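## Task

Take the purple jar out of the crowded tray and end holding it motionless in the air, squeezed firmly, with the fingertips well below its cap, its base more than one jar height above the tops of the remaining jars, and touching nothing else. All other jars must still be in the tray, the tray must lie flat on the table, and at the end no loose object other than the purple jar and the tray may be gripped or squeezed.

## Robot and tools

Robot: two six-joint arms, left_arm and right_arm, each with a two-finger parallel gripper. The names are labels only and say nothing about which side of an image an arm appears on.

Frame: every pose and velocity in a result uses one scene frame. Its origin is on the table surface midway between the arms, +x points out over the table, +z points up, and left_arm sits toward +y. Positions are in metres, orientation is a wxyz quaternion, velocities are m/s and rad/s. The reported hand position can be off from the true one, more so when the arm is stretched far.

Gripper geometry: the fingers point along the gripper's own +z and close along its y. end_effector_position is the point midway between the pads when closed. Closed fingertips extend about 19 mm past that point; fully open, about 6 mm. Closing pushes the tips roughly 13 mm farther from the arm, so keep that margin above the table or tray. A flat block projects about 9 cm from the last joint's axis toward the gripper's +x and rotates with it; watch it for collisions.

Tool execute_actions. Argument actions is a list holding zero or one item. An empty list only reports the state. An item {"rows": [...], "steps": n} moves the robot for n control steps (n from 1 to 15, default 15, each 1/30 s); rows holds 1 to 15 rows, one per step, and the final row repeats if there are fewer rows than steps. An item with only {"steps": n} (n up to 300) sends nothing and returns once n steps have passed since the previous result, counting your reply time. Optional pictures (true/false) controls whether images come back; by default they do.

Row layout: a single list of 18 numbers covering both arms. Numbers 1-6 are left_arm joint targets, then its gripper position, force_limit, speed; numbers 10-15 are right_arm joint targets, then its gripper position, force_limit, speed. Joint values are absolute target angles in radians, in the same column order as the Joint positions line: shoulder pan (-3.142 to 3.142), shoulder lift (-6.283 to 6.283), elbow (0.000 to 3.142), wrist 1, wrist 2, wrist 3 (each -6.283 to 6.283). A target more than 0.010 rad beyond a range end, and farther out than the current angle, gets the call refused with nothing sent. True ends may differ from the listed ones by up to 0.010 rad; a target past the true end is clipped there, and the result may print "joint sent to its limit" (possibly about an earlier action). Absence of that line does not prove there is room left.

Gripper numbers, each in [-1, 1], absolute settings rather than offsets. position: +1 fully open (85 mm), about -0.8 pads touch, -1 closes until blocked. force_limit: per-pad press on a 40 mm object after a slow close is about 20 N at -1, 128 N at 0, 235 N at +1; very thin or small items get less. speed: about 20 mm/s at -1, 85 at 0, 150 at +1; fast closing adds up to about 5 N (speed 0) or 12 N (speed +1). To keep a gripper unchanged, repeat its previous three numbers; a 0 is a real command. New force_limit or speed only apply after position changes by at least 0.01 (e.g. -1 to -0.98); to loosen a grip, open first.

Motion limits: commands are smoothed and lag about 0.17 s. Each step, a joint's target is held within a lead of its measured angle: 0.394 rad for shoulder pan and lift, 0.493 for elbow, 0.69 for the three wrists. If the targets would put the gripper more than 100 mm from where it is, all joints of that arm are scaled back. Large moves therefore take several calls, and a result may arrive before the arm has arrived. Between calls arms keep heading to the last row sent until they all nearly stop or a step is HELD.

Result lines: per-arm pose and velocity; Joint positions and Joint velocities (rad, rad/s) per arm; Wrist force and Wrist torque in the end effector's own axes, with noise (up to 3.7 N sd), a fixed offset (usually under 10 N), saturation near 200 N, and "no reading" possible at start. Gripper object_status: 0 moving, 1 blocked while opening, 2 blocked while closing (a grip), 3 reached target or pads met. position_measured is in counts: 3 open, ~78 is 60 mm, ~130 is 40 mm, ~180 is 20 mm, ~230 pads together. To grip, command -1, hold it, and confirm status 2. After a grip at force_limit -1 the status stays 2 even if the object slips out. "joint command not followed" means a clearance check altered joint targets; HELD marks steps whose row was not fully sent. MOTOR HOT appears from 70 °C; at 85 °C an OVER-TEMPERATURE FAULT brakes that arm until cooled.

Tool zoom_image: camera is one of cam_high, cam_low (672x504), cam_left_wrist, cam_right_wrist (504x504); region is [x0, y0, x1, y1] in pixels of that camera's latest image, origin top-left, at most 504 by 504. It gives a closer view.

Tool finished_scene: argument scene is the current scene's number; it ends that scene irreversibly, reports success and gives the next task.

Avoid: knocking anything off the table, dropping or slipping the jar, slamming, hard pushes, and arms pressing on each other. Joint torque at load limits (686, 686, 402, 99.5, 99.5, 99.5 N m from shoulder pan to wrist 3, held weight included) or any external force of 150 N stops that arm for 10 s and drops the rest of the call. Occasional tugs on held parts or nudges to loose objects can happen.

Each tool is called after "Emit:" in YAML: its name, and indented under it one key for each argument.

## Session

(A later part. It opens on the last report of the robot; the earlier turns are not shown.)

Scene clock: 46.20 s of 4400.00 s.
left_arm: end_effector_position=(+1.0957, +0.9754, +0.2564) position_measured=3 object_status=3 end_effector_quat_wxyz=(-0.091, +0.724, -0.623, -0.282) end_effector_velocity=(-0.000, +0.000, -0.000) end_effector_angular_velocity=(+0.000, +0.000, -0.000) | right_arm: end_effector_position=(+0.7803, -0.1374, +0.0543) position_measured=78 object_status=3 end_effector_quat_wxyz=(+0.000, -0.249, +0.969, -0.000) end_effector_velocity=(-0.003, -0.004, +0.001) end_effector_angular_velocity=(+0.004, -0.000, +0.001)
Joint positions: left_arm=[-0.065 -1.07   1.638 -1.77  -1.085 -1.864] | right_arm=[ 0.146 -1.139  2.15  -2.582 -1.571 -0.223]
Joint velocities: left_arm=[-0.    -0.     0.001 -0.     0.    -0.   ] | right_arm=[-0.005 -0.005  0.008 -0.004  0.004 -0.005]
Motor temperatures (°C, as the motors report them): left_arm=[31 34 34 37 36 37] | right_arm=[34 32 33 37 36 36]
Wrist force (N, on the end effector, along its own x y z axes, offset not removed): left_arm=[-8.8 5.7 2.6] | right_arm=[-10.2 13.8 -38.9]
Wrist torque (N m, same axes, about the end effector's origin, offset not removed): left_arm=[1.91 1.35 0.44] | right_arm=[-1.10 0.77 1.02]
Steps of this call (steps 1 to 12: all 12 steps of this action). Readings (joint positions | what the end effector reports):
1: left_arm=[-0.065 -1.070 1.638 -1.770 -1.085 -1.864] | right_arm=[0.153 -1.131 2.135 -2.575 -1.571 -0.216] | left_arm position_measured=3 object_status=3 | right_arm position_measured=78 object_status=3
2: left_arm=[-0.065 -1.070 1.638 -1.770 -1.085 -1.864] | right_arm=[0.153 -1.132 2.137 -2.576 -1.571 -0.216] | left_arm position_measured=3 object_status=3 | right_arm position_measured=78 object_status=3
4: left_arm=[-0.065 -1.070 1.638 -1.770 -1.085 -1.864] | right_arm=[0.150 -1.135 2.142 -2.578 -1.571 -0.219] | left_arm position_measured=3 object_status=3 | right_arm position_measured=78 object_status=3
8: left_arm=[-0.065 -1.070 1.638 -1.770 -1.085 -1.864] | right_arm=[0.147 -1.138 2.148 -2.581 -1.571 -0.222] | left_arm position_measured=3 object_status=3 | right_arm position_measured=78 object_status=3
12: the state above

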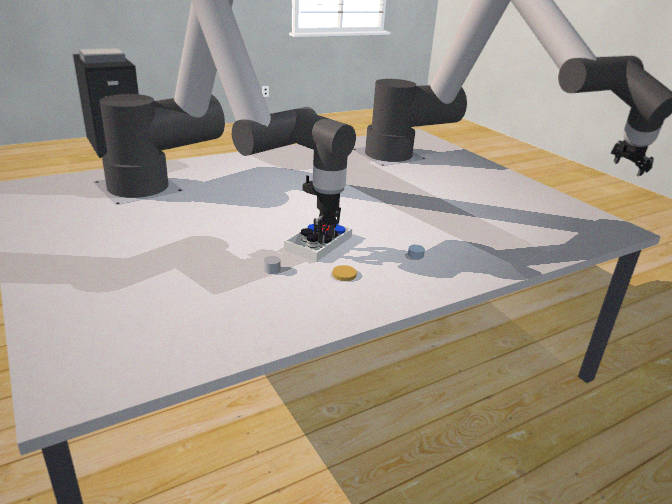

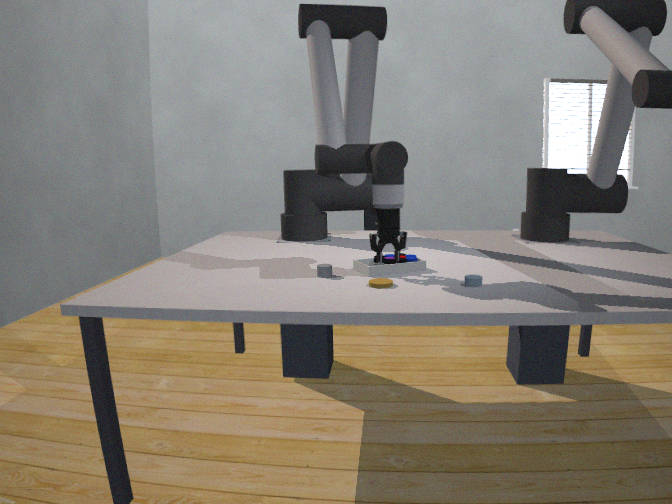

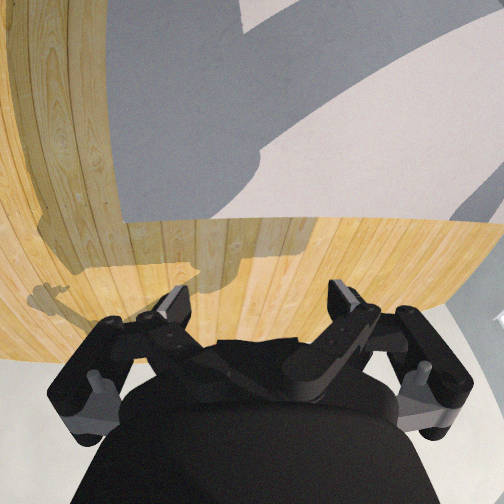

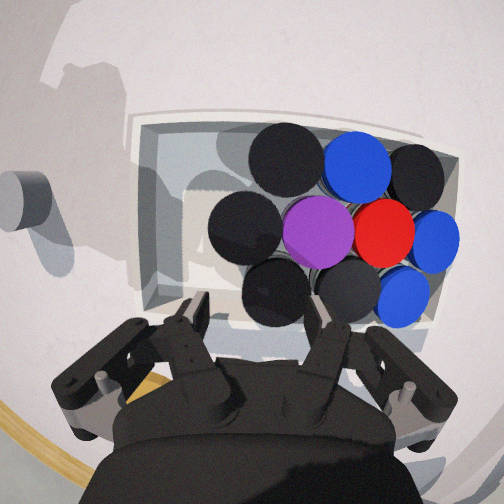

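Emit:
execute_actions:
  actions:
    - {"rows":[[-0.065,-1.07,1.638,-1.77,-1.085,-1.864,1,0,0,0.1455,-1.142,2.1507,-2.5795,-1.571,-0.224,0.4,0,0]],"steps":8}
  pictures: false

Emit:
execute_actions:
  actions:
    - {"rows":[[-0.065,-1.07,1.638,-1.77,-1.085,-1.864,1,0,0,0.1388,-1.1497,2.1652,-2.5863,-1.571,-0.22,0.4,0,0]],"steps":12}
  pictures: false

Emit:
execute_actions:
  actions:
    - {"rows":[[-0.065,-1.07,1.638,-1.77,-1.085,-1.864,1,0,0,0.1306,-1.1502,2.1662,-2.5868,-1.571,-0.228,0.2,0,-0.5],[-0.065,-1.07,1.638,-1.77,-1.085,-1.864,1,0,0,0.1306,-1.1502,2.1662,-2.5868,-1.571,-0.228,0.2,0,-0.5],[-0.065,-1.07,1.638,-1.77,-1.085,-1.864,1,0,0,0.1306,-1.1502,2.1662,-2.5868,-1.571,-0.228,0.2,0,-0.5],[-0.065,-1.07,1.638,-1.77,-1.085,-1.864,1,0,0,0.1224,-1.1507,2.1671,-2.5872,-1.571,-0.236,0.2,0,-0.5],[-0.065,-1.07,1.638,-1.77,-1.085,-1.864,1,0,0,0.1224,-1.1507,2.1671,-2.5872,-1.571,-0.236,0.2,0,-0.5],[-0.065,-1.07,1.638,-1.77,-1.085,-1.864,1,0,0,0.1224,-1.1507,2.1671,-2.5872,-1.571,-0.236,0.2,0,-0.5],[-0.065,-1.07,1.638,-1.77,-1.085,-1.864,1,0,0,0.1142,-1.1512,2.1681,-2.5877,-1.571,-0.244,0.2,0,-0.5]]}

Scene clock: 58.53 s of 4400.00 s.
left_arm: end_effector_position=(+1.0957, +0.9754, +0.2564) position_measured=3 object_status=3 end_effector_quat_wxyz=(-0.091, +0.724, -0.623, -0.282) end_effector_velocity=(-0.000, +0.001, +0.000) end_effector_angular_velocity=(+0.000, -0.000, +0.001) | right_arm: end_effector_position=(+0.7795, -0.1382, +0.0556) position_measured=78 object_status=3 end_effector_quat_wxyz=(-0.000, -0.249, +0.969, -0.000) end_effector_velocity=(-0.001, -0.000, +0.003) end_effector_angular_velocity=(+0.001, +0.001, -0.001)
Joint positions: left_arm=[-0.065 -1.07   1.638 -1.77  -1.085 -1.864] | right_arm=[ 0.145 -1.141  2.151 -2.58  -1.571 -0.224]
Joint velocities: left_arm=[ 0.001 -0.     0.    -0.     0.    -0.   ] | right_arm=[-0.    -0.004  0.     0.004  0.001  0.   ]
Motor temperatures (°C, as the motors report them): left_arm=[31 34 34 37 36 37] | right_arm=[34 32 33 37 36 36]
Wrist force (N, on the end effector, along its own x y z axes, offset not removed): left_arm=[-7.1 3.5 0.8] | right_arm=[-4.3 13.0 -31.3]
Wrist torque (N m, same axes, about the end effector's origin, offset not removed): left_arm=[1.49 1.05 0.39] | right_arm=[-0.32 0.01 0.78]
Steps of this call (steps 1 to 15: the robot went on to your last target; steps 16 to 90: nothing new was sent; then 9.07 s passed at rest; steps 91 to 98: all 8 steps of this action). Readings (joint positions | what the end effector reports):
91: left_arm=[-0.065 -1.070 1.638 -1.770 -1.085 -1.864] | right_arm=[0.145 -1.140 2.151 -2.582 -1.571 -0.224] | left_arm position_measured=3 object_status=3 | right_arm position_measured=78 object_status=3
92: left_arm=[-0.065 -1.070 1.638 -1.770 -1.085 -1.864] | right_arm=[0.145 -1.140 2.151 -2.582 -1.571 -0.224] | left_arm position_measured=3 object_status=3 | right_arm position_measured=78 object_status=3
94: left_arm=[-0.065 -1.070 1.638 -1.770 -1.085 -1.864] | right_arm=[0.145 -1.141 2.151 -2.581 -1.571 -0.224] | left_arm position_measured=3 object_status=3 | right_arm position_measured=78 object_status=3
98: the state above

Scene clock: 58.93 s of 4400.00 s.
left_arm: end_effector_position=(+1.0957, +0.9754, +0.2564) position_measured=3 object_status=3 end_effector_quat_wxyz=(-0.091, +0.724, -0.623, -0.282) end_effector_velocity=(+0.001, +0.000, +0.001) end_effector_angular_velocity=(-0.000, -0.001, +0.000) | right_arm: end_effector_position=(+0.7733, -0.1458, +0.0563) position_measured=78 object_status=3 end_effector_quat_wxyz=(+0.000, -0.244, +0.970, -0.000) end_effector_velocity=(-0.003, -0.005, +0.001) end_effector_angular_velocity=(-0.001, -0.001, -0.007)
Joint positions: left_arm=[-0.065 -1.07   1.638 -1.77  -1.085 -1.864] | right_arm=[ 0.139 -1.149  2.164 -2.586 -1.571 -0.22 ]
Joint velocities: left_arm=[ 0.     0.    -0.002 -0.    -0.     0.   ] | right_arm=[-0.004 -0.005  0.008 -0.003 -0.001  0.003]
Motor temperatures (°C, as the motors report them): left_arm=[31 34 34 37 36 37] | right_arm=[34 32 33 37 36 36]
Wrist force (N, on the end effector, along its own x y z axes, offset not removed): left_arm=[-6.2 5.9 -0.3] | right_arm=[-9.4 12.3 -33.7]
Wrist torque (N m, same axes, about the end effector's origin, offset not removed): left_arm=[1.81 0.96 0.37] | right_arm=[-0.71 0.36 0.84]
Steps of this call (steps 1 to 12: all 12 steps of this action). Readings (joint positions | what the end effector reports):
1: left_arm=[-0.065 -1.070 1.638 -1.770 -1.085 -1.864] | right_arm=[0.145 -1.142 2.151 -2.580 -1.571 -0.224] | left_arm position_measured=3 object_status=3 | right_arm position_measured=78 object_status=3
2: left_arm=[-0.065 -1.070 1.638 -1.770 -1.085 -1.864] | right_arm=[0.145 -1.142 2.152 -2.580 -1.571 -0.224] | left_arm position_measured=3 object_status=3 | right_arm position_measured=78 object_status=3
4: left_arm=[-0.065 -1.070 1.638 -1.770 -1.085 -1.864] | right_arm=[0.143 -1.145 2.156 -2.582 -1.571 -0.223] | left_arm position_measured=3 object_status=3 | right_arm position_measured=78 object_status=3
8: left_arm=[-0.065 -1.070 1.638 -1.770 -1.085 -1.864] | right_arm=[0.140 -1.148 2.162 -2.585 -1.571 -0.221] | left_arm position_measured=3 object_status=3 | right_arm position_measured=78 object_status=3
12: the state above

Scene clock: 59.43 s of 4400.00 s.
left_arm: end_effector_position=(+1.0957, +0.9754, +0.2564) position_measured=3 object_status=3 end_effector_quat_wxyz=(-0.091, +0.724, -0.623, -0.282) end_effector_velocity=(+0.002, -0.000, +0.002) end_effector_angular_velocity=(-0.000, -0.003, -0.000) | right_arm: end_effector_position=(+0.7806, -0.1651, +0.0564) position_measured=102 object_status=0 end_effector_quat_wxyz=(+0.000, -0.244, +0.970, -0.000) end_effector_velocity=(+0.004, -0.015, -0.001) end_effector_angular_velocity=(-0.001, +0.002, +0.001)
Joint positions: left_arm=[-0.065 -1.07   1.638 -1.77  -1.085 -1.864] | right_arm=[ 0.116 -1.151  2.168 -2.588 -1.571 -0.242]
Joint velocities: left_arm=[ 0.     0.    -0.003 -0.    -0.     0.   ] | right_arm=[-0.017 -0.001  0.004 -0.001 -0.    -0.018]
Motor temperatures (°C, as the motors report them): left_arm=[31 34 34 37 36 37] | right_arm=[34 32 33 37 36 36]
Wrist force (N, on the end effector, along its own x y z axes, offset not removed): left_arm=[-5.0 8.9 4.5] | right_arm=[-2.7 26.4 -62.0]
Wrist torque (N m, same axes, about the end effector's origin, offset not removed): left_arm=[2.53 0.69 0.33] | right_arm=[-0.95 0.65 0.84]
Steps of this call (steps 1 to 15: all 15 steps of this action). Readings (joint positions | what the end effector reports):
1: left_arm=[-0.065 -1.070 1.638 -1.770 -1.085 -1.864] | right_arm=[0.139 -1.149 2.164 -2.586 -1.571 -0.220] | left_arm position_measured=3 object_status=3 | right_arm position_measured=78 object_status=0
2: left_arm=[-0.065 -1.070 1.638 -1.770 -1.085 -1.864] | right_arm=[0.138 -1.149 2.165 -2.586 -1.571 -0.221] | left_arm position_measured=3 object_status=3 | right_arm position_measured=78 object_status=0
4: left_arm=[-0.065 -1.070 1.638 -1.770 -1.085 -1.864] | right_arm=[0.136 -1.150 2.165 -2.586 -1.571 -0.223] | left_arm position_measured=3 object_status=3 | right_arm position_measured=82 object_status=0
8: left_arm=[-0.065 -1.070 1.638 -1.770 -1.085 -1.864] | right_arm=[0.127 -1.150 2.166 -2.587 -1.571 -0.231] | left_arm position_measured=3 object_status=3 | right_arm position_measured=97 object_status=0
15: the state above

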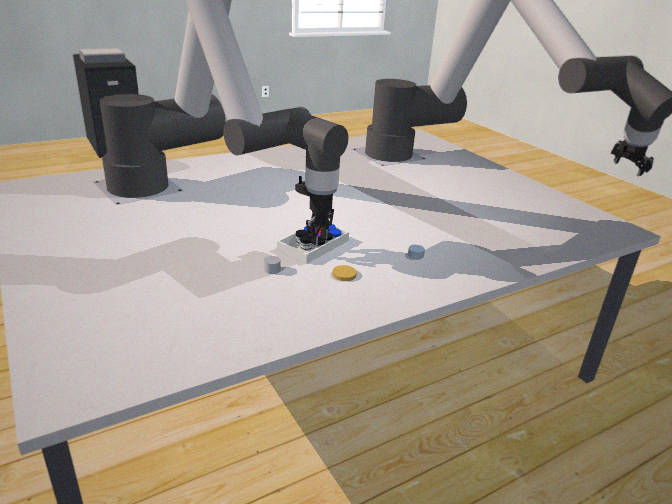

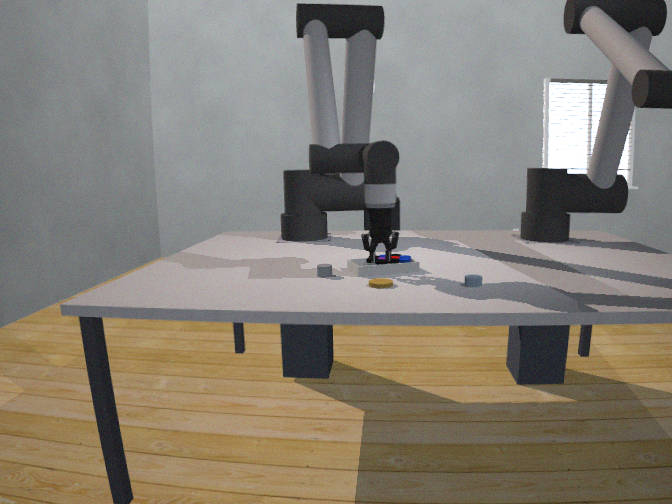

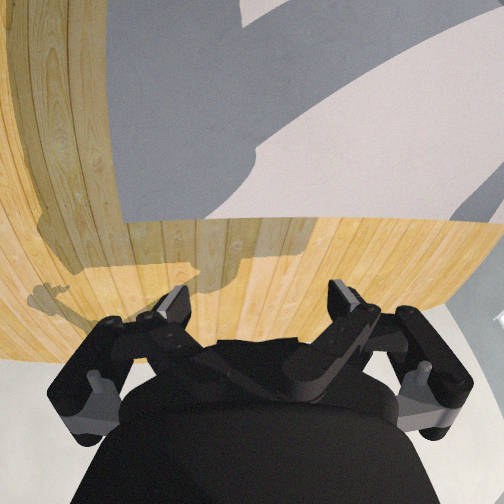

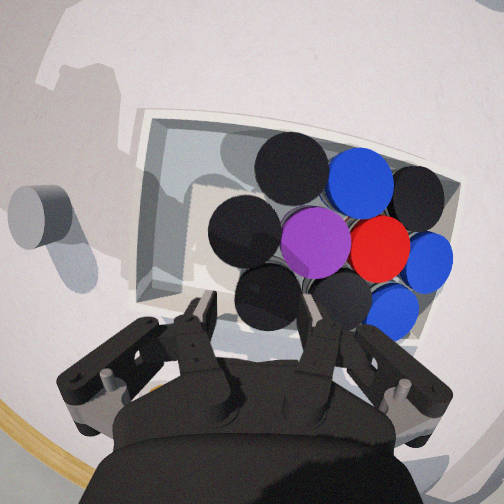

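Emit:
execute_actions:
  actions:
    - {"rows":[[-0.065,-1.07,1.638,-1.77,-1.085,-1.864,1,0,0,0.1142,-1.1582,2.1661,-2.5787,-1.571,-0.244,0.2,0,-0.5]],"steps":12}
  pictures: false

Emit:
execute_actions:
  actions:
    - {"rows":[[-0.065,-1.07,1.638,-1.77,-1.085,-1.864,1,0,0,0.1123,-1.1674,2.1834,-2.5868,-1.571,-0.126,0.2,0,-0.5]]}

Scene clock: 65.60 s of 4400.00 s.
left_arm: end_effector_position=(+1.0957, +0.9754, +0.2564) position_measured=3 object_status=3 end_effector_quat_wxyz=(-0.091, +0.724, -0.623, -0.282) end_effector_velocity=(-0.001, +0.000, -0.002) end_effector_angular_velocity=(+0.000, +0.003, -0.000) | right_arm: end_effector_position=(+0.7809, -0.1670, +0.0614) position_measured=104 object_status=3 end_effector_quat_wxyz=(-0.000, -0.243, +0.970, -0.000) end_effector_velocity=(+0.001, +0.000, +0.004) end_effector_angular_velocity=(-0.000, -0.002, -0.001)
Joint positions: left_arm=[-0.065 -1.07   1.638 -1.77  -1.085 -1.864] | right_arm=[ 0.114 -1.157  2.167 -2.579 -1.571 -0.244]
Joint velocities: left_arm=[0.    0.001 0.002 0.    0.    0.   ] | right_arm=[ 0.    -0.004 -0.002  0.004 -0.001  0.001]
Motor temperatures (°C, as the motors report them): left_arm=[31 34 34 37 36 37] | right_arm=[34 32 33 37 36 36]
Wrist force (N, on the end effector, along its own x y z axes, offset not removed): left_arm=[-12.5 0.7 4.8] | right_arm=[1.1 3.2 1.4]
Wrist torque (N m, same axes, about the end effector's origin, offset not removed): left_arm=[1.01 2.09 0.38] | right_arm=[0.70 0.35 0.63]
Steps of this call (steps 1 to 15: the robot went on to your last target; steps 16 to 90: nothing new was sent; then 2.77 s passed at rest; steps 91 to 102: all 12 steps of this action). Readings (joint positions | what the end effector reports):
91: left_arm=[-0.065 -1.070 1.638 -1.770 -1.085 -1.864] | right_arm=[0.114 -1.151 2.168 -2.588 -1.571 -0.244] | left_arm position_measured=3 object_status=3 | right_arm position_measured=102 object_status=2
92: left_arm=[-0.065 -1.070 1.638 -1.770 -1.085 -1.864] | right_arm=[0.114 -1.152 2.168 -2.587 -1.571 -0.244] | left_arm position_measured=3 object_status=3 | right_arm position_measured=102 object_status=2
94: left_arm=[-0.065 -1.070 1.638 -1.770 -1.085 -1.864] | right_arm=[0.114 -1.154 2.168 -2.584 -1.571 -0.244] | left_arm position_measured=3 object_status=3 | right_arm position_measured=102 object_status=2
98: left_arm=[-0.065 -1.070 1.638 -1.770 -1.085 -1.864] | right_arm=[0.114 -1.156 2.167 -2.581 -1.571 -0.244] | left_arm position_measured=3 object_status=3 | right_arm position_measured=103 object_status=3
102: the state above

Scene clock: 66.10 s of 4400.00 s.
left_arm: end_effector_position=(+1.0957, +0.9754, +0.2564) position_measured=3 object_status=3 end_effector_quat_wxyz=(-0.091, +0.724, -0.623, -0.282) end_effector_velocity=(+0.000, -0.001, -0.001) end_effector_angular_velocity=(+0.000, +0.001, -0.001) | right_arm: end_effector_position=(+0.7705, -0.1713, +0.0622) position_measured=104 object_status=3 end_effector_quat_wxyz=(-0.000, -0.187, +0.982, -0.000) end_effector_velocity=(-0.004, -0.001, -0.000) end_effector_angular_velocity=(+0.001, +0.002, -0.036)
Joint positions: left_arm=[-0.065 -1.07   1.638 -1.77  -1.085 -1.864] | right_arm=[ 0.112 -1.167  2.183 -2.587 -1.571 -0.131]
Joint velocities: left_arm=[-0.001  0.001  0.     0.001  0.    -0.001] | right_arm=[-0.001 -0.003  0.006 -0.001  0.002  0.036]
Motor temperatures (°C, as the motors report them): left_arm=[31 34 34 37 36 37] | right_arm=[34 32 33 37 36 36]
Wrist force (N, on the end effector, along its own x y z axes, offset not removed): left_arm=[-8.0 -0.4 5.3] | right_arm=[1.0 1.2 1.6]
Wrist torque (N m, same axes, about the end effector's origin, offset not removed): left_arm=[0.66 1.16 0.25] | right_arm=[0.23 0.29 0.55]
Steps of this call (steps 1 to 15: all 15 steps of this action). Readings (joint positions | what the end effector reports):
1: left_arm=[-0.065 -1.070 1.638 -1.770 -1.085 -1.864] | right_arm=[0.114 -1.158 2.166 -2.579 -1.571 -0.244] | left_arm position_measured=3 object_status=3 | right_arm position_measured=104 object_status=3
2: left_arm=[-0.065 -1.070 1.638 -1.770 -1.085 -1.864] | right_arm=[0.114 -1.158 2.167 -2.579 -1.571 -0.242] | left_arm position_measured=3 object_status=3 | right_arm position_measured=104 object_status=3
4: left_arm=[-0.065 -1.070 1.638 -1.770 -1.085 -1.864] | right_arm=[0.113 -1.161 2.173 -2.582 -1.571 -0.209] | left_arm position_measured=3 object_status=3 | right_arm position_measured=104 object_status=3
8: left_arm=[-0.065 -1.070 1.638 -1.770 -1.085 -1.864] | right_arm=[0.113 -1.165 2.180 -2.585 -1.571 -0.155] | left_arm position_measured=3 object_status=3 | right_arm position_measured=104 object_status=3
15: the state above

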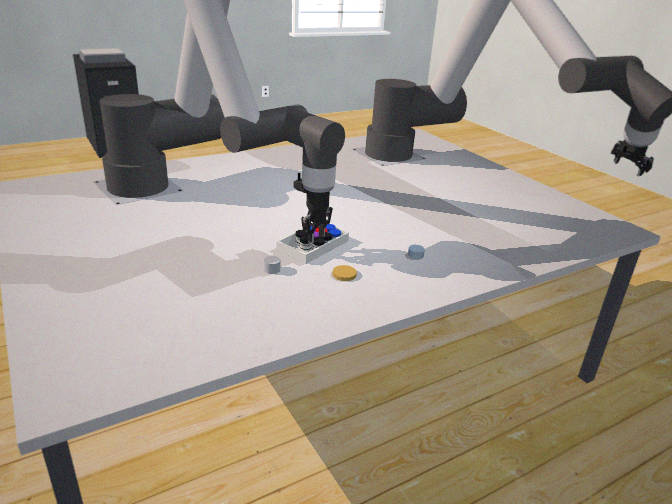

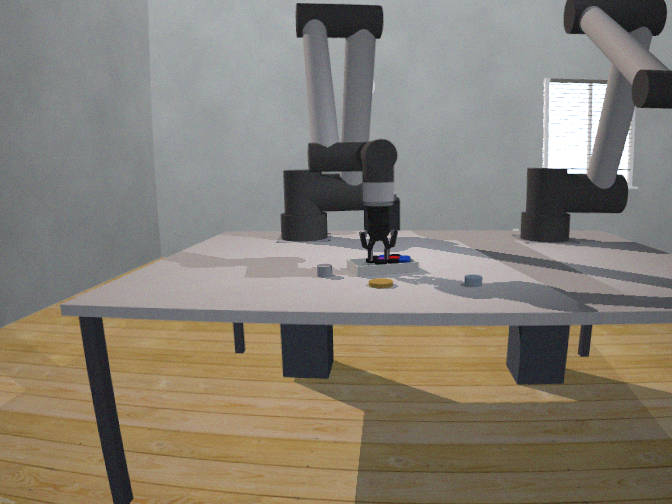

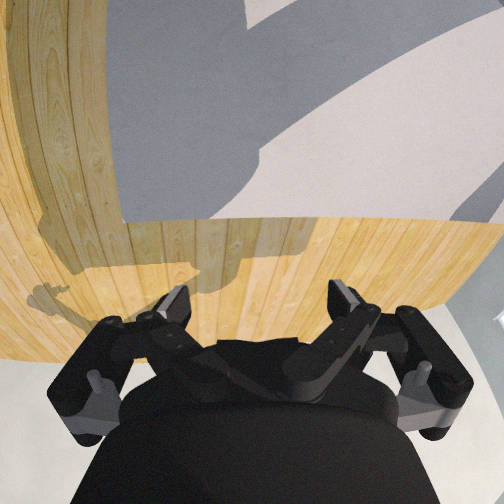

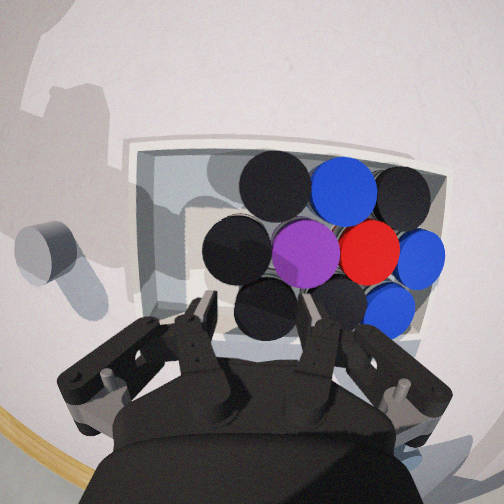

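Centred. Lower 5 mm (tiny +a) and check force.

Emit:
execute_actions:
  actions:
    - {"rows":[[-0.065,-1.07,1.638,-1.77,-1.085,-1.864,1,0,0,0.111,-1.1615,2.1851,-2.5944,-1.571,-0.127,0.2,0,-0.5]],"steps":13}
  pictures: false

Scene clock: 68.63 s of 4400.00 s.
left_arm: end_effector_position=(+1.0957, +0.9754, +0.2564) position_measured=3 object_status=3 end_effector_quat_wxyz=(-0.091, +0.724, -0.623, -0.282) end_effector_velocity=(-0.001, +0.000, -0.001) end_effector_angular_velocity=(-0.000, +0.001, -0.000) | right_arm: end_effector_position=(+0.7709, -0.1723, +0.0581) position_measured=104 object_status=3 end_effector_quat_wxyz=(+0.000, -0.185, +0.983, -0.000) end_effector_velocity=(-0.001, -0.001, -0.003) end_effector_angular_velocity=(-0.000, +0.003, +0.001)
Joint positions: left_arm=[-0.065 -1.07   1.638 -1.77  -1.085 -1.864] | right_arm=[ 0.111 -1.162  2.185 -2.594 -1.571 -0.127]
Joint velocities: left_arm=[ 0.     0.001  0.001 -0.    -0.     0.001] | right_arm=[-0.001  0.003  0.001 -0.001  0.    -0.002]
Motor temperatures (°C, as the motors report them): left_arm=[31 34 34 37 36 37] | right_arm=[34 32 33 37 36 36]
Wrist force (N, on the end effector, along its own x y z axes, offset not removed): left_arm=[-6.6 6.1 1.0] | right_arm=[4.4 18.9 -72.1]
Wrist torque (N m, same axes, about the end effector's origin, offset not removed): left_arm=[2.05 1.01 0.36] | right_arm=[-1.78 0.74 0.32]
Steps of this call (steps 1 to 15: the robot went on to your last target; steps 16 to 63: nothing new was sent; steps 64 to 76: all 13 steps of this action). Readings (joint positions | what the end effector reports):
64: left_arm=[-0.065 -1.070 1.638 -1.770 -1.085 -1.864] | right_arm=[0.112 -1.167 2.183 -2.587 -1.571 -0.126] | left_arm position_measured=3 object_status=3 | right_arm position_measured=104 object_status=3
65: left_arm=[-0.065 -1.070 1.638 -1.770 -1.085 -1.864] | right_arm=[0.112 -1.167 2.184 -2.587 -1.571 -0.126] | left_arm position_measured=3 object_status=3 | right_arm position_measured=104 object_status=3
67: left_arm=[-0.065 -1.070 1.638 -1.770 -1.085 -1.864] | right_arm=[0.112 -1.165 2.184 -2.590 -1.571 -0.126] | left_arm position_measured=3 object_status=3 | right_arm position_measured=104 object_status=3
71: left_arm=[-0.065 -1.070 1.638 -1.770 -1.085 -1.864] | right_arm=[0.111 -1.163 2.185 -2.593 -1.571 -0.127] | left_arm position_measured=3 object_status=3 | right_arm position_measured=104 object_status=3
76: the state above

Emit:
execute_actions:
  actions:
    - {"rows":[[-0.065,-1.07,1.638,-1.77,-1.085,-1.864,1,0,0,0.111,-1.1674,2.1834,-2.5868,-1.571,-0.127,0.2,0,-0.5]],"steps":13}

Emit:
zoom_image:
  camera: "cam_low"
  region: [350, 235, 414, 283]

Emit:
zoom_image:
  camera: "cam_right_wrist"
  region: [230, 250, 390, 370]

Scene clock: 73.50 s of 4400.00 s.
left_arm: end_effector_position=(+1.0957, +0.9754, +0.2564) position_measured=3 object_status=3 end_effector_quat_wxyz=(-0.091, +0.724, -0.623, -0.282) end_effector_velocity=(+0.001, +0.000, +0.000) end_effector_angular_velocity=(+0.000, -0.001, +0.001) | right_arm: end_effector_position=(+0.7702, -0.1727, +0.0613) position_measured=104 object_status=3 end_effector_quat_wxyz=(-0.001, -0.185, +0.983, -0.000) end_effector_velocity=(+0.001, +0.001, +0.003) end_effector_angular_velocity=(+0.001, -0.002, -0.001)
Joint positions: left_arm=[-0.065 -1.07   1.638 -1.77  -1.085 -1.864] | right_arm=[ 0.111 -1.167  2.184 -2.587 -1.571 -0.127]
Joint velocities: left_arm=[ 0.     0.    -0.001  0.     0.    -0.   ] | right_arm=[-0.    -0.003 -0.002  0.003  0.001  0.001]
Motor temperatures (°C, as the motors report them): left_arm=[31 34 34 37 36 37] | right_arm=[34 32 33 37 36 36]
Wrist force (N, on the end effector, along its own x y z axes, offset not removed): left_arm=[-8.2 5.2 3.2] | right_arm=[1.8 1.4 2.5]
Wrist torque (N m, same axes, about the end effector's origin, offset not removed): left_arm=[1.68 1.31 0.15] | right_arm=[0.45 0.13 0.54]
Steps of this call (steps 1 to 15: the robot went on to your last target; steps 16 to 90: nothing new was sent; then 1.43 s passed at rest; steps 91 to 103: all 13 steps of this action). Readings (joint positions | what the end effector reports):
91: left_arm=[-0.065 -1.070 1.638 -1.770 -1.085 -1.864] | right_arm=[0.111 -1.162 2.185 -2.594 -1.571 -0.127] | left_arm position_measured=3 object_status=3 | right_arm position_measured=103 object_status=3
92: left_arm=[-0.065 -1.070 1.638 -1.770 -1.085 -1.864] | right_arm=[0.111 -1.162 2.185 -2.594 -1.571 -0.127] | left_arm position_measured=3 object_status=3 | right_arm position_measured=103 object_status=3
94: left_arm=[-0.065 -1.070 1.638 -1.770 -1.085 -1.864] | right_arm=[0.111 -1.164 2.185 -2.591 -1.571 -0.127] | left_arm position_measured=3 object_status=3 | right_arm position_measured=103 object_status=3
98: left_arm=[-0.065 -1.070 1.638 -1.770 -1.085 -1.864] | right_arm=[0.111 -1.166 2.184 -2.588 -1.571 -0.127] | left_arm position_measured=3 object_status=3 | right_arm position_measured=103 object_status=3
103: the state above

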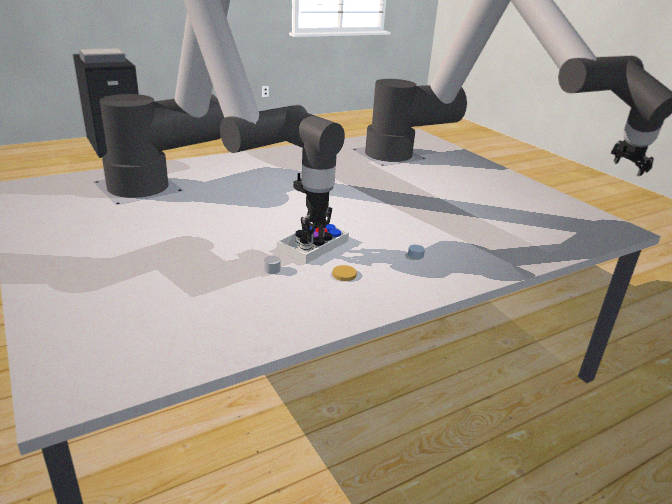

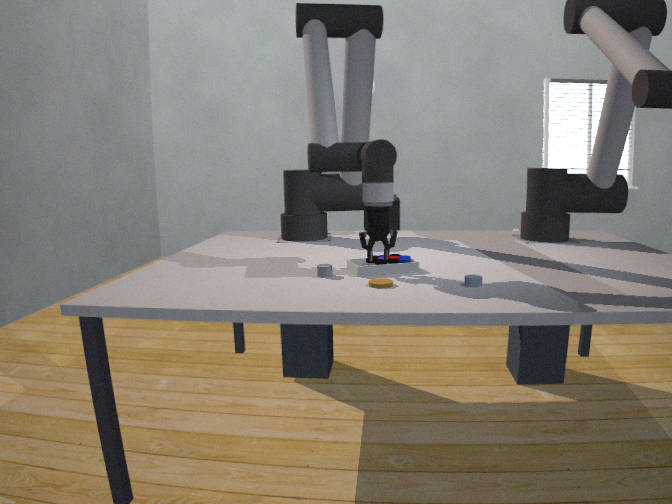

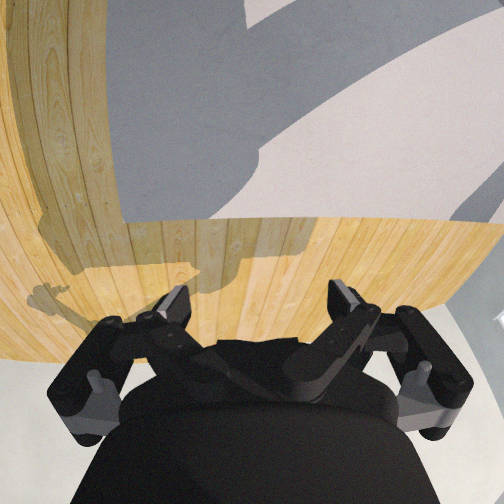

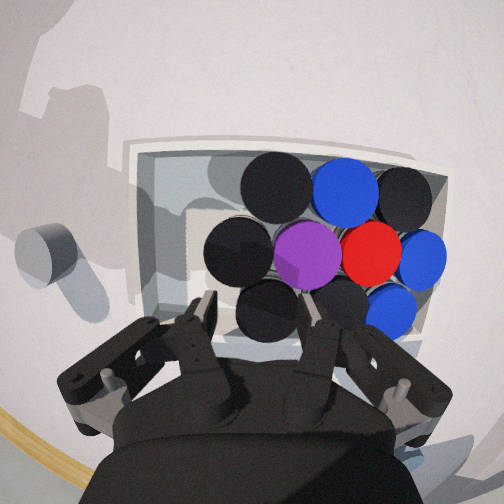

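Region (350, 235, 414, 283) of cam_low's 672x504 image, scaled by 7.875, with more detail than that image has; it fills the top 378 rows of this view, and the rest is white.

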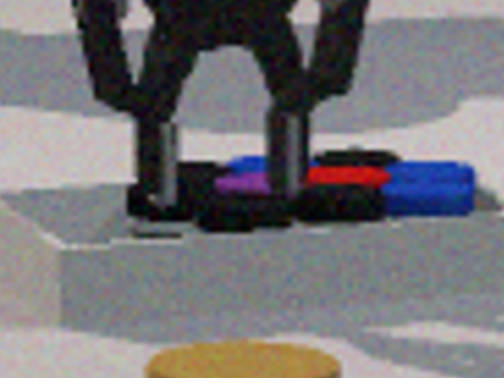

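Region (230, 250, 390, 370) of cam_right_wrist's 504x504 image, scaled by 3.150, with more detail than that image has; it fills the top 378 rows of this view, and the rest is white.

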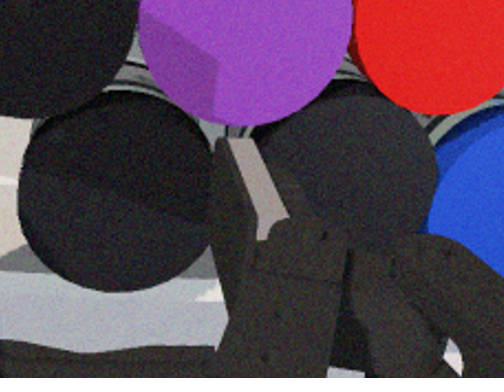

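Emit:
execute_actions:
  actions:
    - {"rows":[[-0.065,-1.07,1.638,-1.77,-1.085,-1.864,1,0,0,0.1126,-1.1495,2.1491,-2.5704,-1.571,-0.126,0.2,0,-0.5]],"steps":13}
  pictures: false

Emit:
execute_actions:
  actions:
    - {"rows":[[-0.065,-1.07,1.638,-1.77,-1.085,-1.864,1,0,0,0.1126,-1.1438,2.1506,-2.5776,-1.571,-0.126,0.2,0,-0.5]],"steps":13}

Emit:
zoom_image:
  camera: "cam_right_wrist"
  region: [230, 230, 390, 350]

Scene clock: 79.33 s of 4400.00 s.
left_arm: end_effector_position=(+1.0957, +0.9754, +0.2564) position_measured=3 object_status=3 end_effector_quat_wxyz=(-0.091, +0.724, -0.623, -0.282) end_effector_velocity=(-0.001, -0.000, -0.000) end_effector_angular_velocity=(+0.000, +0.000, +0.000) | right_arm: end_effector_position=(+0.7922, -0.1657, +0.0625) position_measured=104 object_status=3 end_effector_quat_wxyz=(+0.000, -0.185, +0.983, -0.000) end_effector_velocity=(+0.011, +0.004, +0.001) end_effector_angular_velocity=(+0.002, -0.001, -0.001)
Joint positions: left_arm=[-0.065 -1.07   1.638 -1.77  -1.085 -1.864] | right_arm=[ 0.113 -1.151  2.151 -2.571 -1.571 -0.126]
Joint velocities: left_arm=[-0.    -0.     0.001 -0.    -0.    -0.001] | right_arm=[ 0.001  0.008 -0.017  0.007  0.002  0.001]
Motor temperatures (°C, as the motors report them): left_arm=[31 34 34 37 36 37] | right_arm=[34 32 33 37 36 36]
Wrist force (N, on the end effector, along its own x y z axes, offset not removed): left_arm=[-4.5 5.3 2.8] | right_arm=[0.8 1.2 5.1]
Wrist torque (N m, same axes, about the end effector's origin, offset not removed): left_arm=[1.77 0.71 0.32] | right_arm=[0.35 0.28 0.64]
Steps of this call (steps 1 to 15: the robot went on to your last target; steps 16 to 90: nothing new was sent; then 2.40 s passed at rest; steps 91 to 103: all 13 steps of this action). Readings (joint positions | what the end effector reports):
91: left_arm=[-0.065 -1.070 1.638 -1.770 -1.085 -1.864] | right_arm=[0.111 -1.167 2.183 -2.587 -1.571 -0.127] | left_arm position_measured=3 object_status=3 | right_arm position_measured=104 object_status=3
92: left_arm=[-0.065 -1.070 1.638 -1.770 -1.085 -1.864] | right_arm=[0.111 -1.166 2.182 -2.586 -1.571 -0.127] | left_arm position_measured=3 object_status=3 | right_arm position_measured=104 object_status=3
94: left_arm=[-0.065 -1.070 1.638 -1.770 -1.085 -1.864] | right_arm=[0.112 -1.160 2.170 -2.580 -1.571 -0.127] | left_arm position_measured=3 object_status=3 | right_arm position_measured=104 object_status=3
98: left_arm=[-0.065 -1.070 1.638 -1.770 -1.085 -1.864] | right_arm=[0.112 -1.153 2.156 -2.574 -1.571 -0.126] | left_arm position_measured=3 object_status=3 | right_arm position_measured=104 object_status=3
103: the state above

Scene clock: 79.77 s of 4400.00 s.
left_arm: end_effector_position=(+1.0957, +0.9754, +0.2564) position_measured=3 object_status=3 end_effector_quat_wxyz=(-0.091, +0.724, -0.623, -0.282) end_effector_velocity=(-0.000, +0.001, +0.000) end_effector_angular_velocity=(+0.000, +0.000, +0.000) | right_arm: end_effector_position=(+0.7937, -0.1653, +0.0580) position_measured=104 object_status=3 end_effector_quat_wxyz=(+0.000, -0.185, +0.983, -0.000) end_effector_velocity=(+0.001, -0.000, -0.002) end_effector_angular_velocity=(-0.001, -0.000, +0.001)
Joint positions: left_arm=[-0.065 -1.07   1.638 -1.77  -1.085 -1.864] | right_arm=[ 0.113 -1.144  2.15  -2.577 -1.571 -0.126]
Joint velocities: left_arm=[ 0.001 -0.     0.     0.     0.     0.   ] | right_arm=[-0.     0.003 -0.    -0.003 -0.001 -0.001]
Motor temperatures (°C, as the motors report them): left_arm=[31 34 34 37 36 37] | right_arm=[34 32 33 37 36 36]
Wrist force (N, on the end effector, along its own x y z axes, offset not removed): left_arm=[-9.2 5.2 2.5] | right_arm=[0.7 8.2 -13.5]
Wrist torque (N m, same axes, about the end effector's origin, offset not removed): left_arm=[1.60 1.35 0.44] | right_arm=[0.64 0.48 0.64]
Steps of this call (steps 1 to 13: all 13 steps of this action). Readings (joint positions | what the end effector reports):
1: left_arm=[-0.065 -1.070 1.638 -1.770 -1.085 -1.864] | right_arm=[0.113 -1.150 2.151 -2.571 -1.571 -0.126] | left_arm position_measured=3 object_status=3 | right_arm position_measured=104 object_status=3
2: left_arm=[-0.065 -1.070 1.638 -1.770 -1.085 -1.864] | right_arm=[0.113 -1.150 2.150 -2.571 -1.571 -0.126] | left_arm position_measured=3 object_status=3 | right_arm position_measured=104 object_status=3
4: left_arm=[-0.065 -1.070 1.638 -1.770 -1.085 -1.864] | right_arm=[0.113 -1.148 2.150 -2.573 -1.571 -0.126] | left_arm position_measured=3 object_status=3 | right_arm position_measured=104 object_status=3
8: left_arm=[-0.065 -1.070 1.638 -1.770 -1.085 -1.864] | right_arm=[0.113 -1.145 2.150 -2.576 -1.571 -0.126] | left_arm position_measured=3 object_status=3 | right_arm position_measured=104 object_status=3
13: the state above

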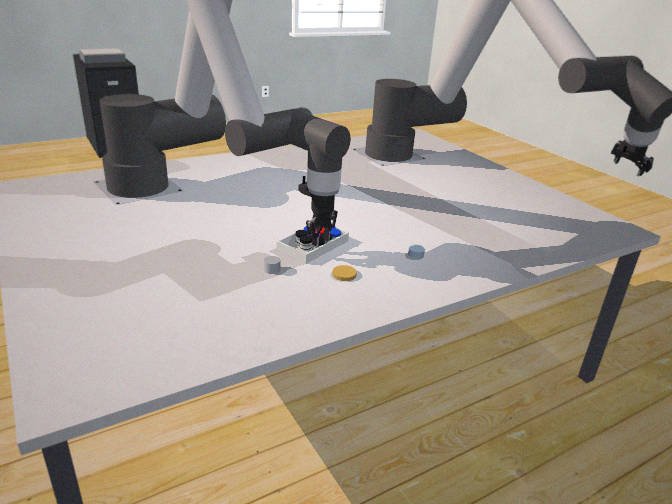

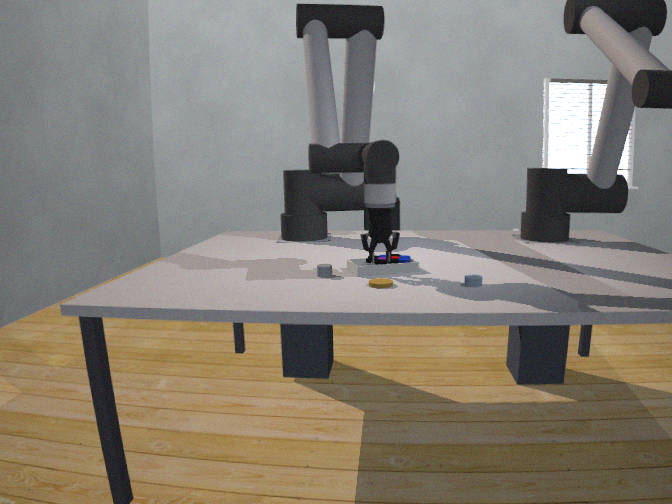

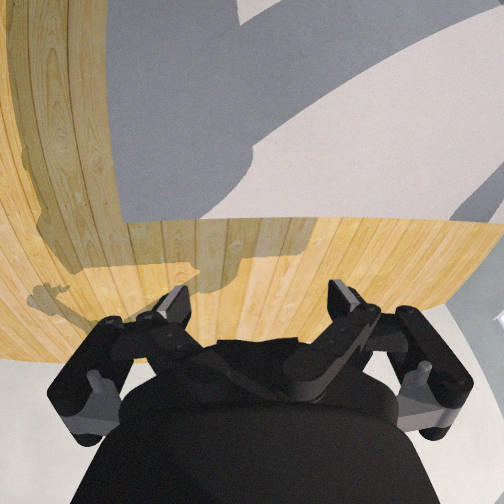

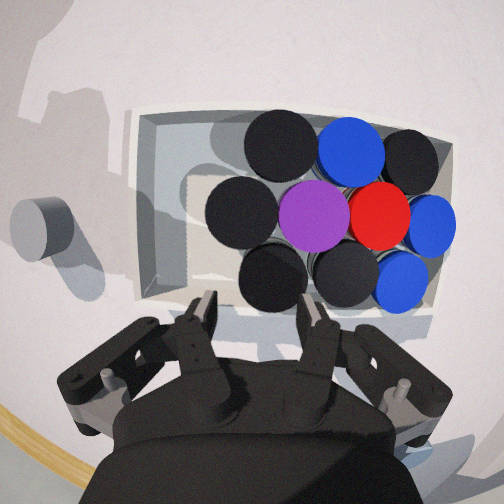

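Region (230, 230, 390, 350) of cam_right_wrist's 504x504 image, scaled by 3.150, with more detail than that image has; it fills the top 378 rows of this view, and the rest is white.

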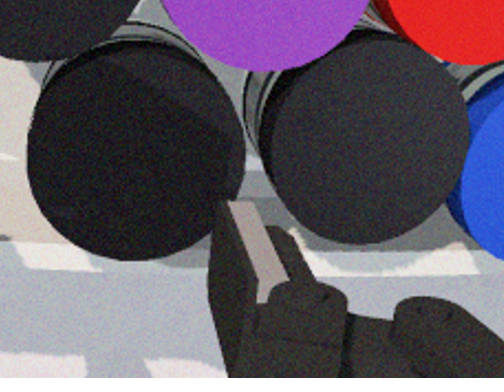

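Emit:
execute_actions:
  actions:
    - {"rows":[[-0.065,-1.07,1.638,-1.77,-1.085,-1.864,1,0,0,0.1183,-1.139,2.1387,-2.5705,-1.571,-0.12,0.2,0,-0.5]],"steps":10}
  pictures: false

Emit:
execute_actions:
  actions:
    - {"rows":[[-0.065,-1.07,1.638,-1.77,-1.085,-1.864,1,0,0,0.1183,-1.1335,2.1403,-2.5776,-1.571,-0.12,0.2,0,-0.5]],"steps":13}

Emit:
zoom_image:
  camera: "cam_low"
  region: [350, 235, 414, 283]

Scene clock: 85.57 s of 4400.00 s.
left_arm: end_effector_position=(+1.0957, +0.9754, +0.2564) position_measured=3 object_status=3 end_effector_quat_wxyz=(-0.091, +0.724, -0.623, -0.282) end_effector_velocity=(+0.001, -0.001, +0.001) end_effector_angular_velocity=(-0.001, -0.001, +0.000) | right_arm: end_effector_position=(+0.7982, -0.1594, +0.0584) position_measured=104 object_status=3 end_effector_quat_wxyz=(-0.000, -0.185, +0.983, -0.000) end_effector_velocity=(+0.007, +0.007, +0.002) end_effector_angular_velocity=(-0.001, -0.002, -0.000)
Joint positions: left_arm=[-0.065 -1.07   1.638 -1.77  -1.085 -1.864] | right_arm=[ 0.118 -1.14   2.14  -2.571 -1.571 -0.121]
Joint velocities: left_arm=[-0.     0.    -0.001  0.    -0.001 -0.   ] | right_arm=[ 0.006  0.005 -0.013  0.007 -0.001  0.006]
Motor temperatures (°C, as the motors report them): left_arm=[31 34 34 37 36 37] | right_arm=[34 32 33 37 36 36]
Wrist force (N, on the end effector, along its own x y z axes, offset not removed): left_arm=[-8.1 2.6 5.5] | right_arm=[-0.4 1.7 -4.7]
Wrist torque (N m, same axes, about the end effector's origin, offset not removed): left_arm=[1.18 1.25 0.28] | right_arm=[0.32 0.65 0.57]
Steps of this call (steps 1 to 15: the robot went on to your last target; steps 16 to 90: nothing new was sent; then 2.47 s passed at rest; steps 91 to 100: all 10 steps of this action). Readings (joint positions | what the end effector reports):
91: left_arm=[-0.065 -1.070 1.638 -1.770 -1.085 -1.864] | right_arm=[0.113 -1.144 2.151 -2.578 -1.571 -0.126] | left_arm position_measured=3 object_status=3 | right_arm position_measured=104 object_status=3
92: left_arm=[-0.065 -1.070 1.638 -1.770 -1.085 -1.864] | right_arm=[0.113 -1.143 2.150 -2.577 -1.571 -0.126] | left_arm position_measured=3 object_status=3 | right_arm position_measured=104 object_status=3
94: left_arm=[-0.065 -1.070 1.638 -1.770 -1.085 -1.864] | right_arm=[0.115 -1.142 2.146 -2.575 -1.571 -0.124] | left_arm position_measured=3 object_status=3 | right_arm position_measured=104 object_status=3
98: left_arm=[-0.065 -1.070 1.638 -1.770 -1.085 -1.864] | right_arm=[0.117 -1.140 2.141 -2.572 -1.571 -0.121] | left_arm position_measured=3 object_status=3 | right_arm position_measured=104 object_status=3
100: the state above

Scene clock: 86.00 s of 4400.00 s.
left_arm: end_effector_position=(+1.0957, +0.9754, +0.2564) position_measured=3 object_status=3 end_effector_quat_wxyz=(-0.091, +0.724, -0.623, -0.282) end_effector_velocity=(+0.001, +0.001, +0.001) end_effector_angular_velocity=(-0.000, -0.001, +0.001) | right_arm: end_effector_position=(+0.7990, -0.1586, +0.0541) position_measured=104 object_status=3 end_effector_quat_wxyz=(+0.000, -0.185, +0.983, -0.000) end_effector_velocity=(-0.001, +0.000, -0.003) end_effector_angular_velocity=(-0.000, +0.000, +0.000)
Joint positions: left_arm=[-0.065 -1.07   1.638 -1.77  -1.085 -1.864] | right_arm=[ 0.118 -1.134  2.14  -2.577 -1.571 -0.12 ]
Joint velocities: left_arm=[ 0.001 -0.    -0.001 -0.     0.     0.   ] | right_arm=[ 0.     0.002  0.002 -0.004  0.     0.   ]
Motor temperatures (°C, as the motors report them): left_arm=[31 34 34 37 36 37] | right_arm=[34 32 33 37 36 36]
Wrist force (N, on the end effector, along its own x y z axes, offset not removed): left_arm=[-6.7 -0.6 2.0] | right_arm=[3.4 3.8 1.6]
Wrist torque (N m, same axes, about the end effector's origin, offset not removed): left_arm=[0.76 0.99 0.33] | right_arm=[0.82 -0.25 0.58]
Steps of this call (steps 1 to 13: all 13 steps of this action). Readings (joint positions | what the end effector reports):
1: left_arm=[-0.065 -1.070 1.638 -1.770 -1.085 -1.864] | right_arm=[0.118 -1.139 2.140 -2.571 -1.571 -0.121] | left_arm position_measured=3 object_status=3 | right_arm position_measured=104 object_status=3
2: left_arm=[-0.065 -1.070 1.638 -1.770 -1.085 -1.864] | right_arm=[0.118 -1.139 2.140 -2.571 -1.571 -0.120] | left_arm position_measured=3 object_status=3 | right_arm position_measured=104 object_status=3
4: left_arm=[-0.065 -1.070 1.638 -1.770 -1.085 -1.864] | right_arm=[0.118 -1.137 2.140 -2.573 -1.571 -0.120] | left_arm position_measured=3 object_status=3 | right_arm position_measured=104 object_status=3
8: left_arm=[-0.065 -1.070 1.638 -1.770 -1.085 -1.864] | right_arm=[0.118 -1.135 2.140 -2.576 -1.571 -0.120] | left_arm position_measured=3 object_status=3 | right_arm position_measured=104 object_status=3
13: the state above

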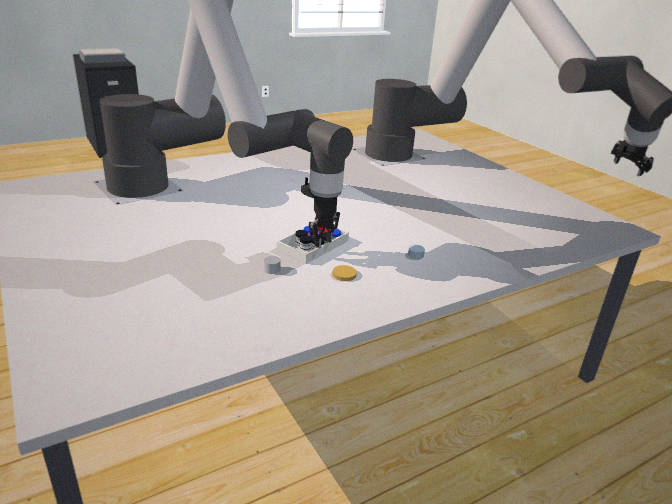

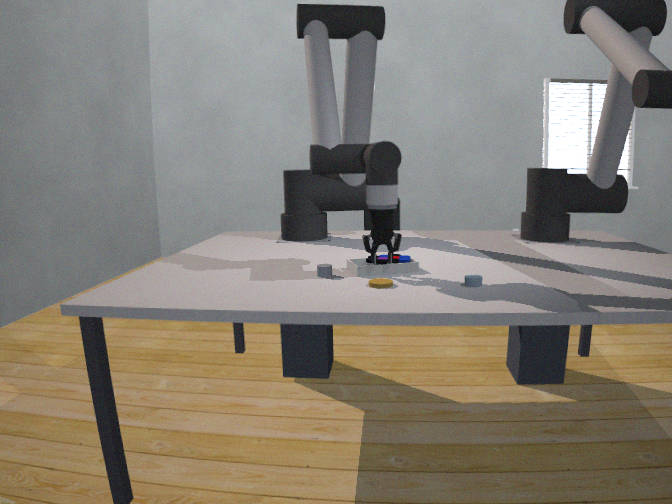

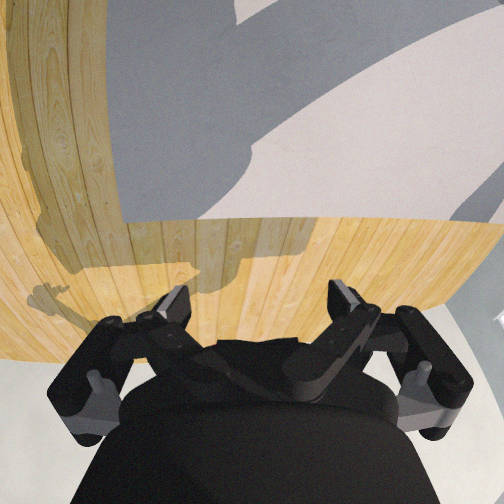

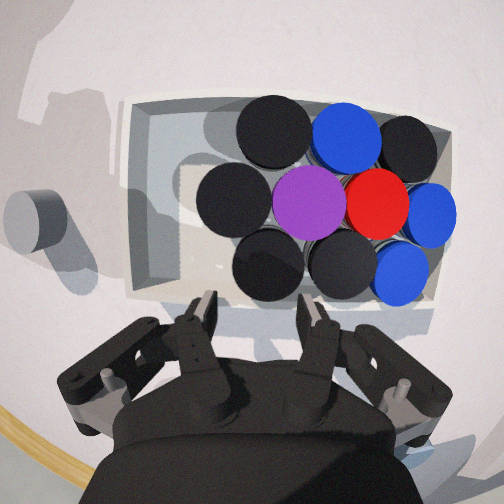

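Region (350, 235, 414, 283) of cam_low's 672x504 image, scaled by 7.875, with more detail than that image has; it fills the top 378 rows of this view, and the rest is white.

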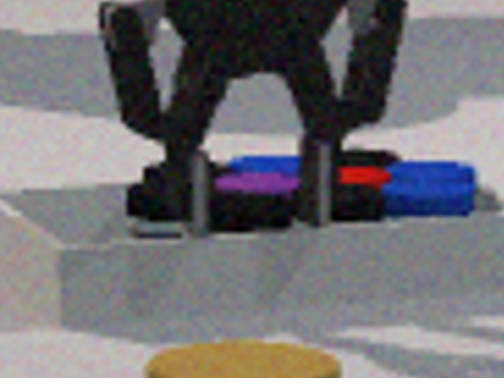

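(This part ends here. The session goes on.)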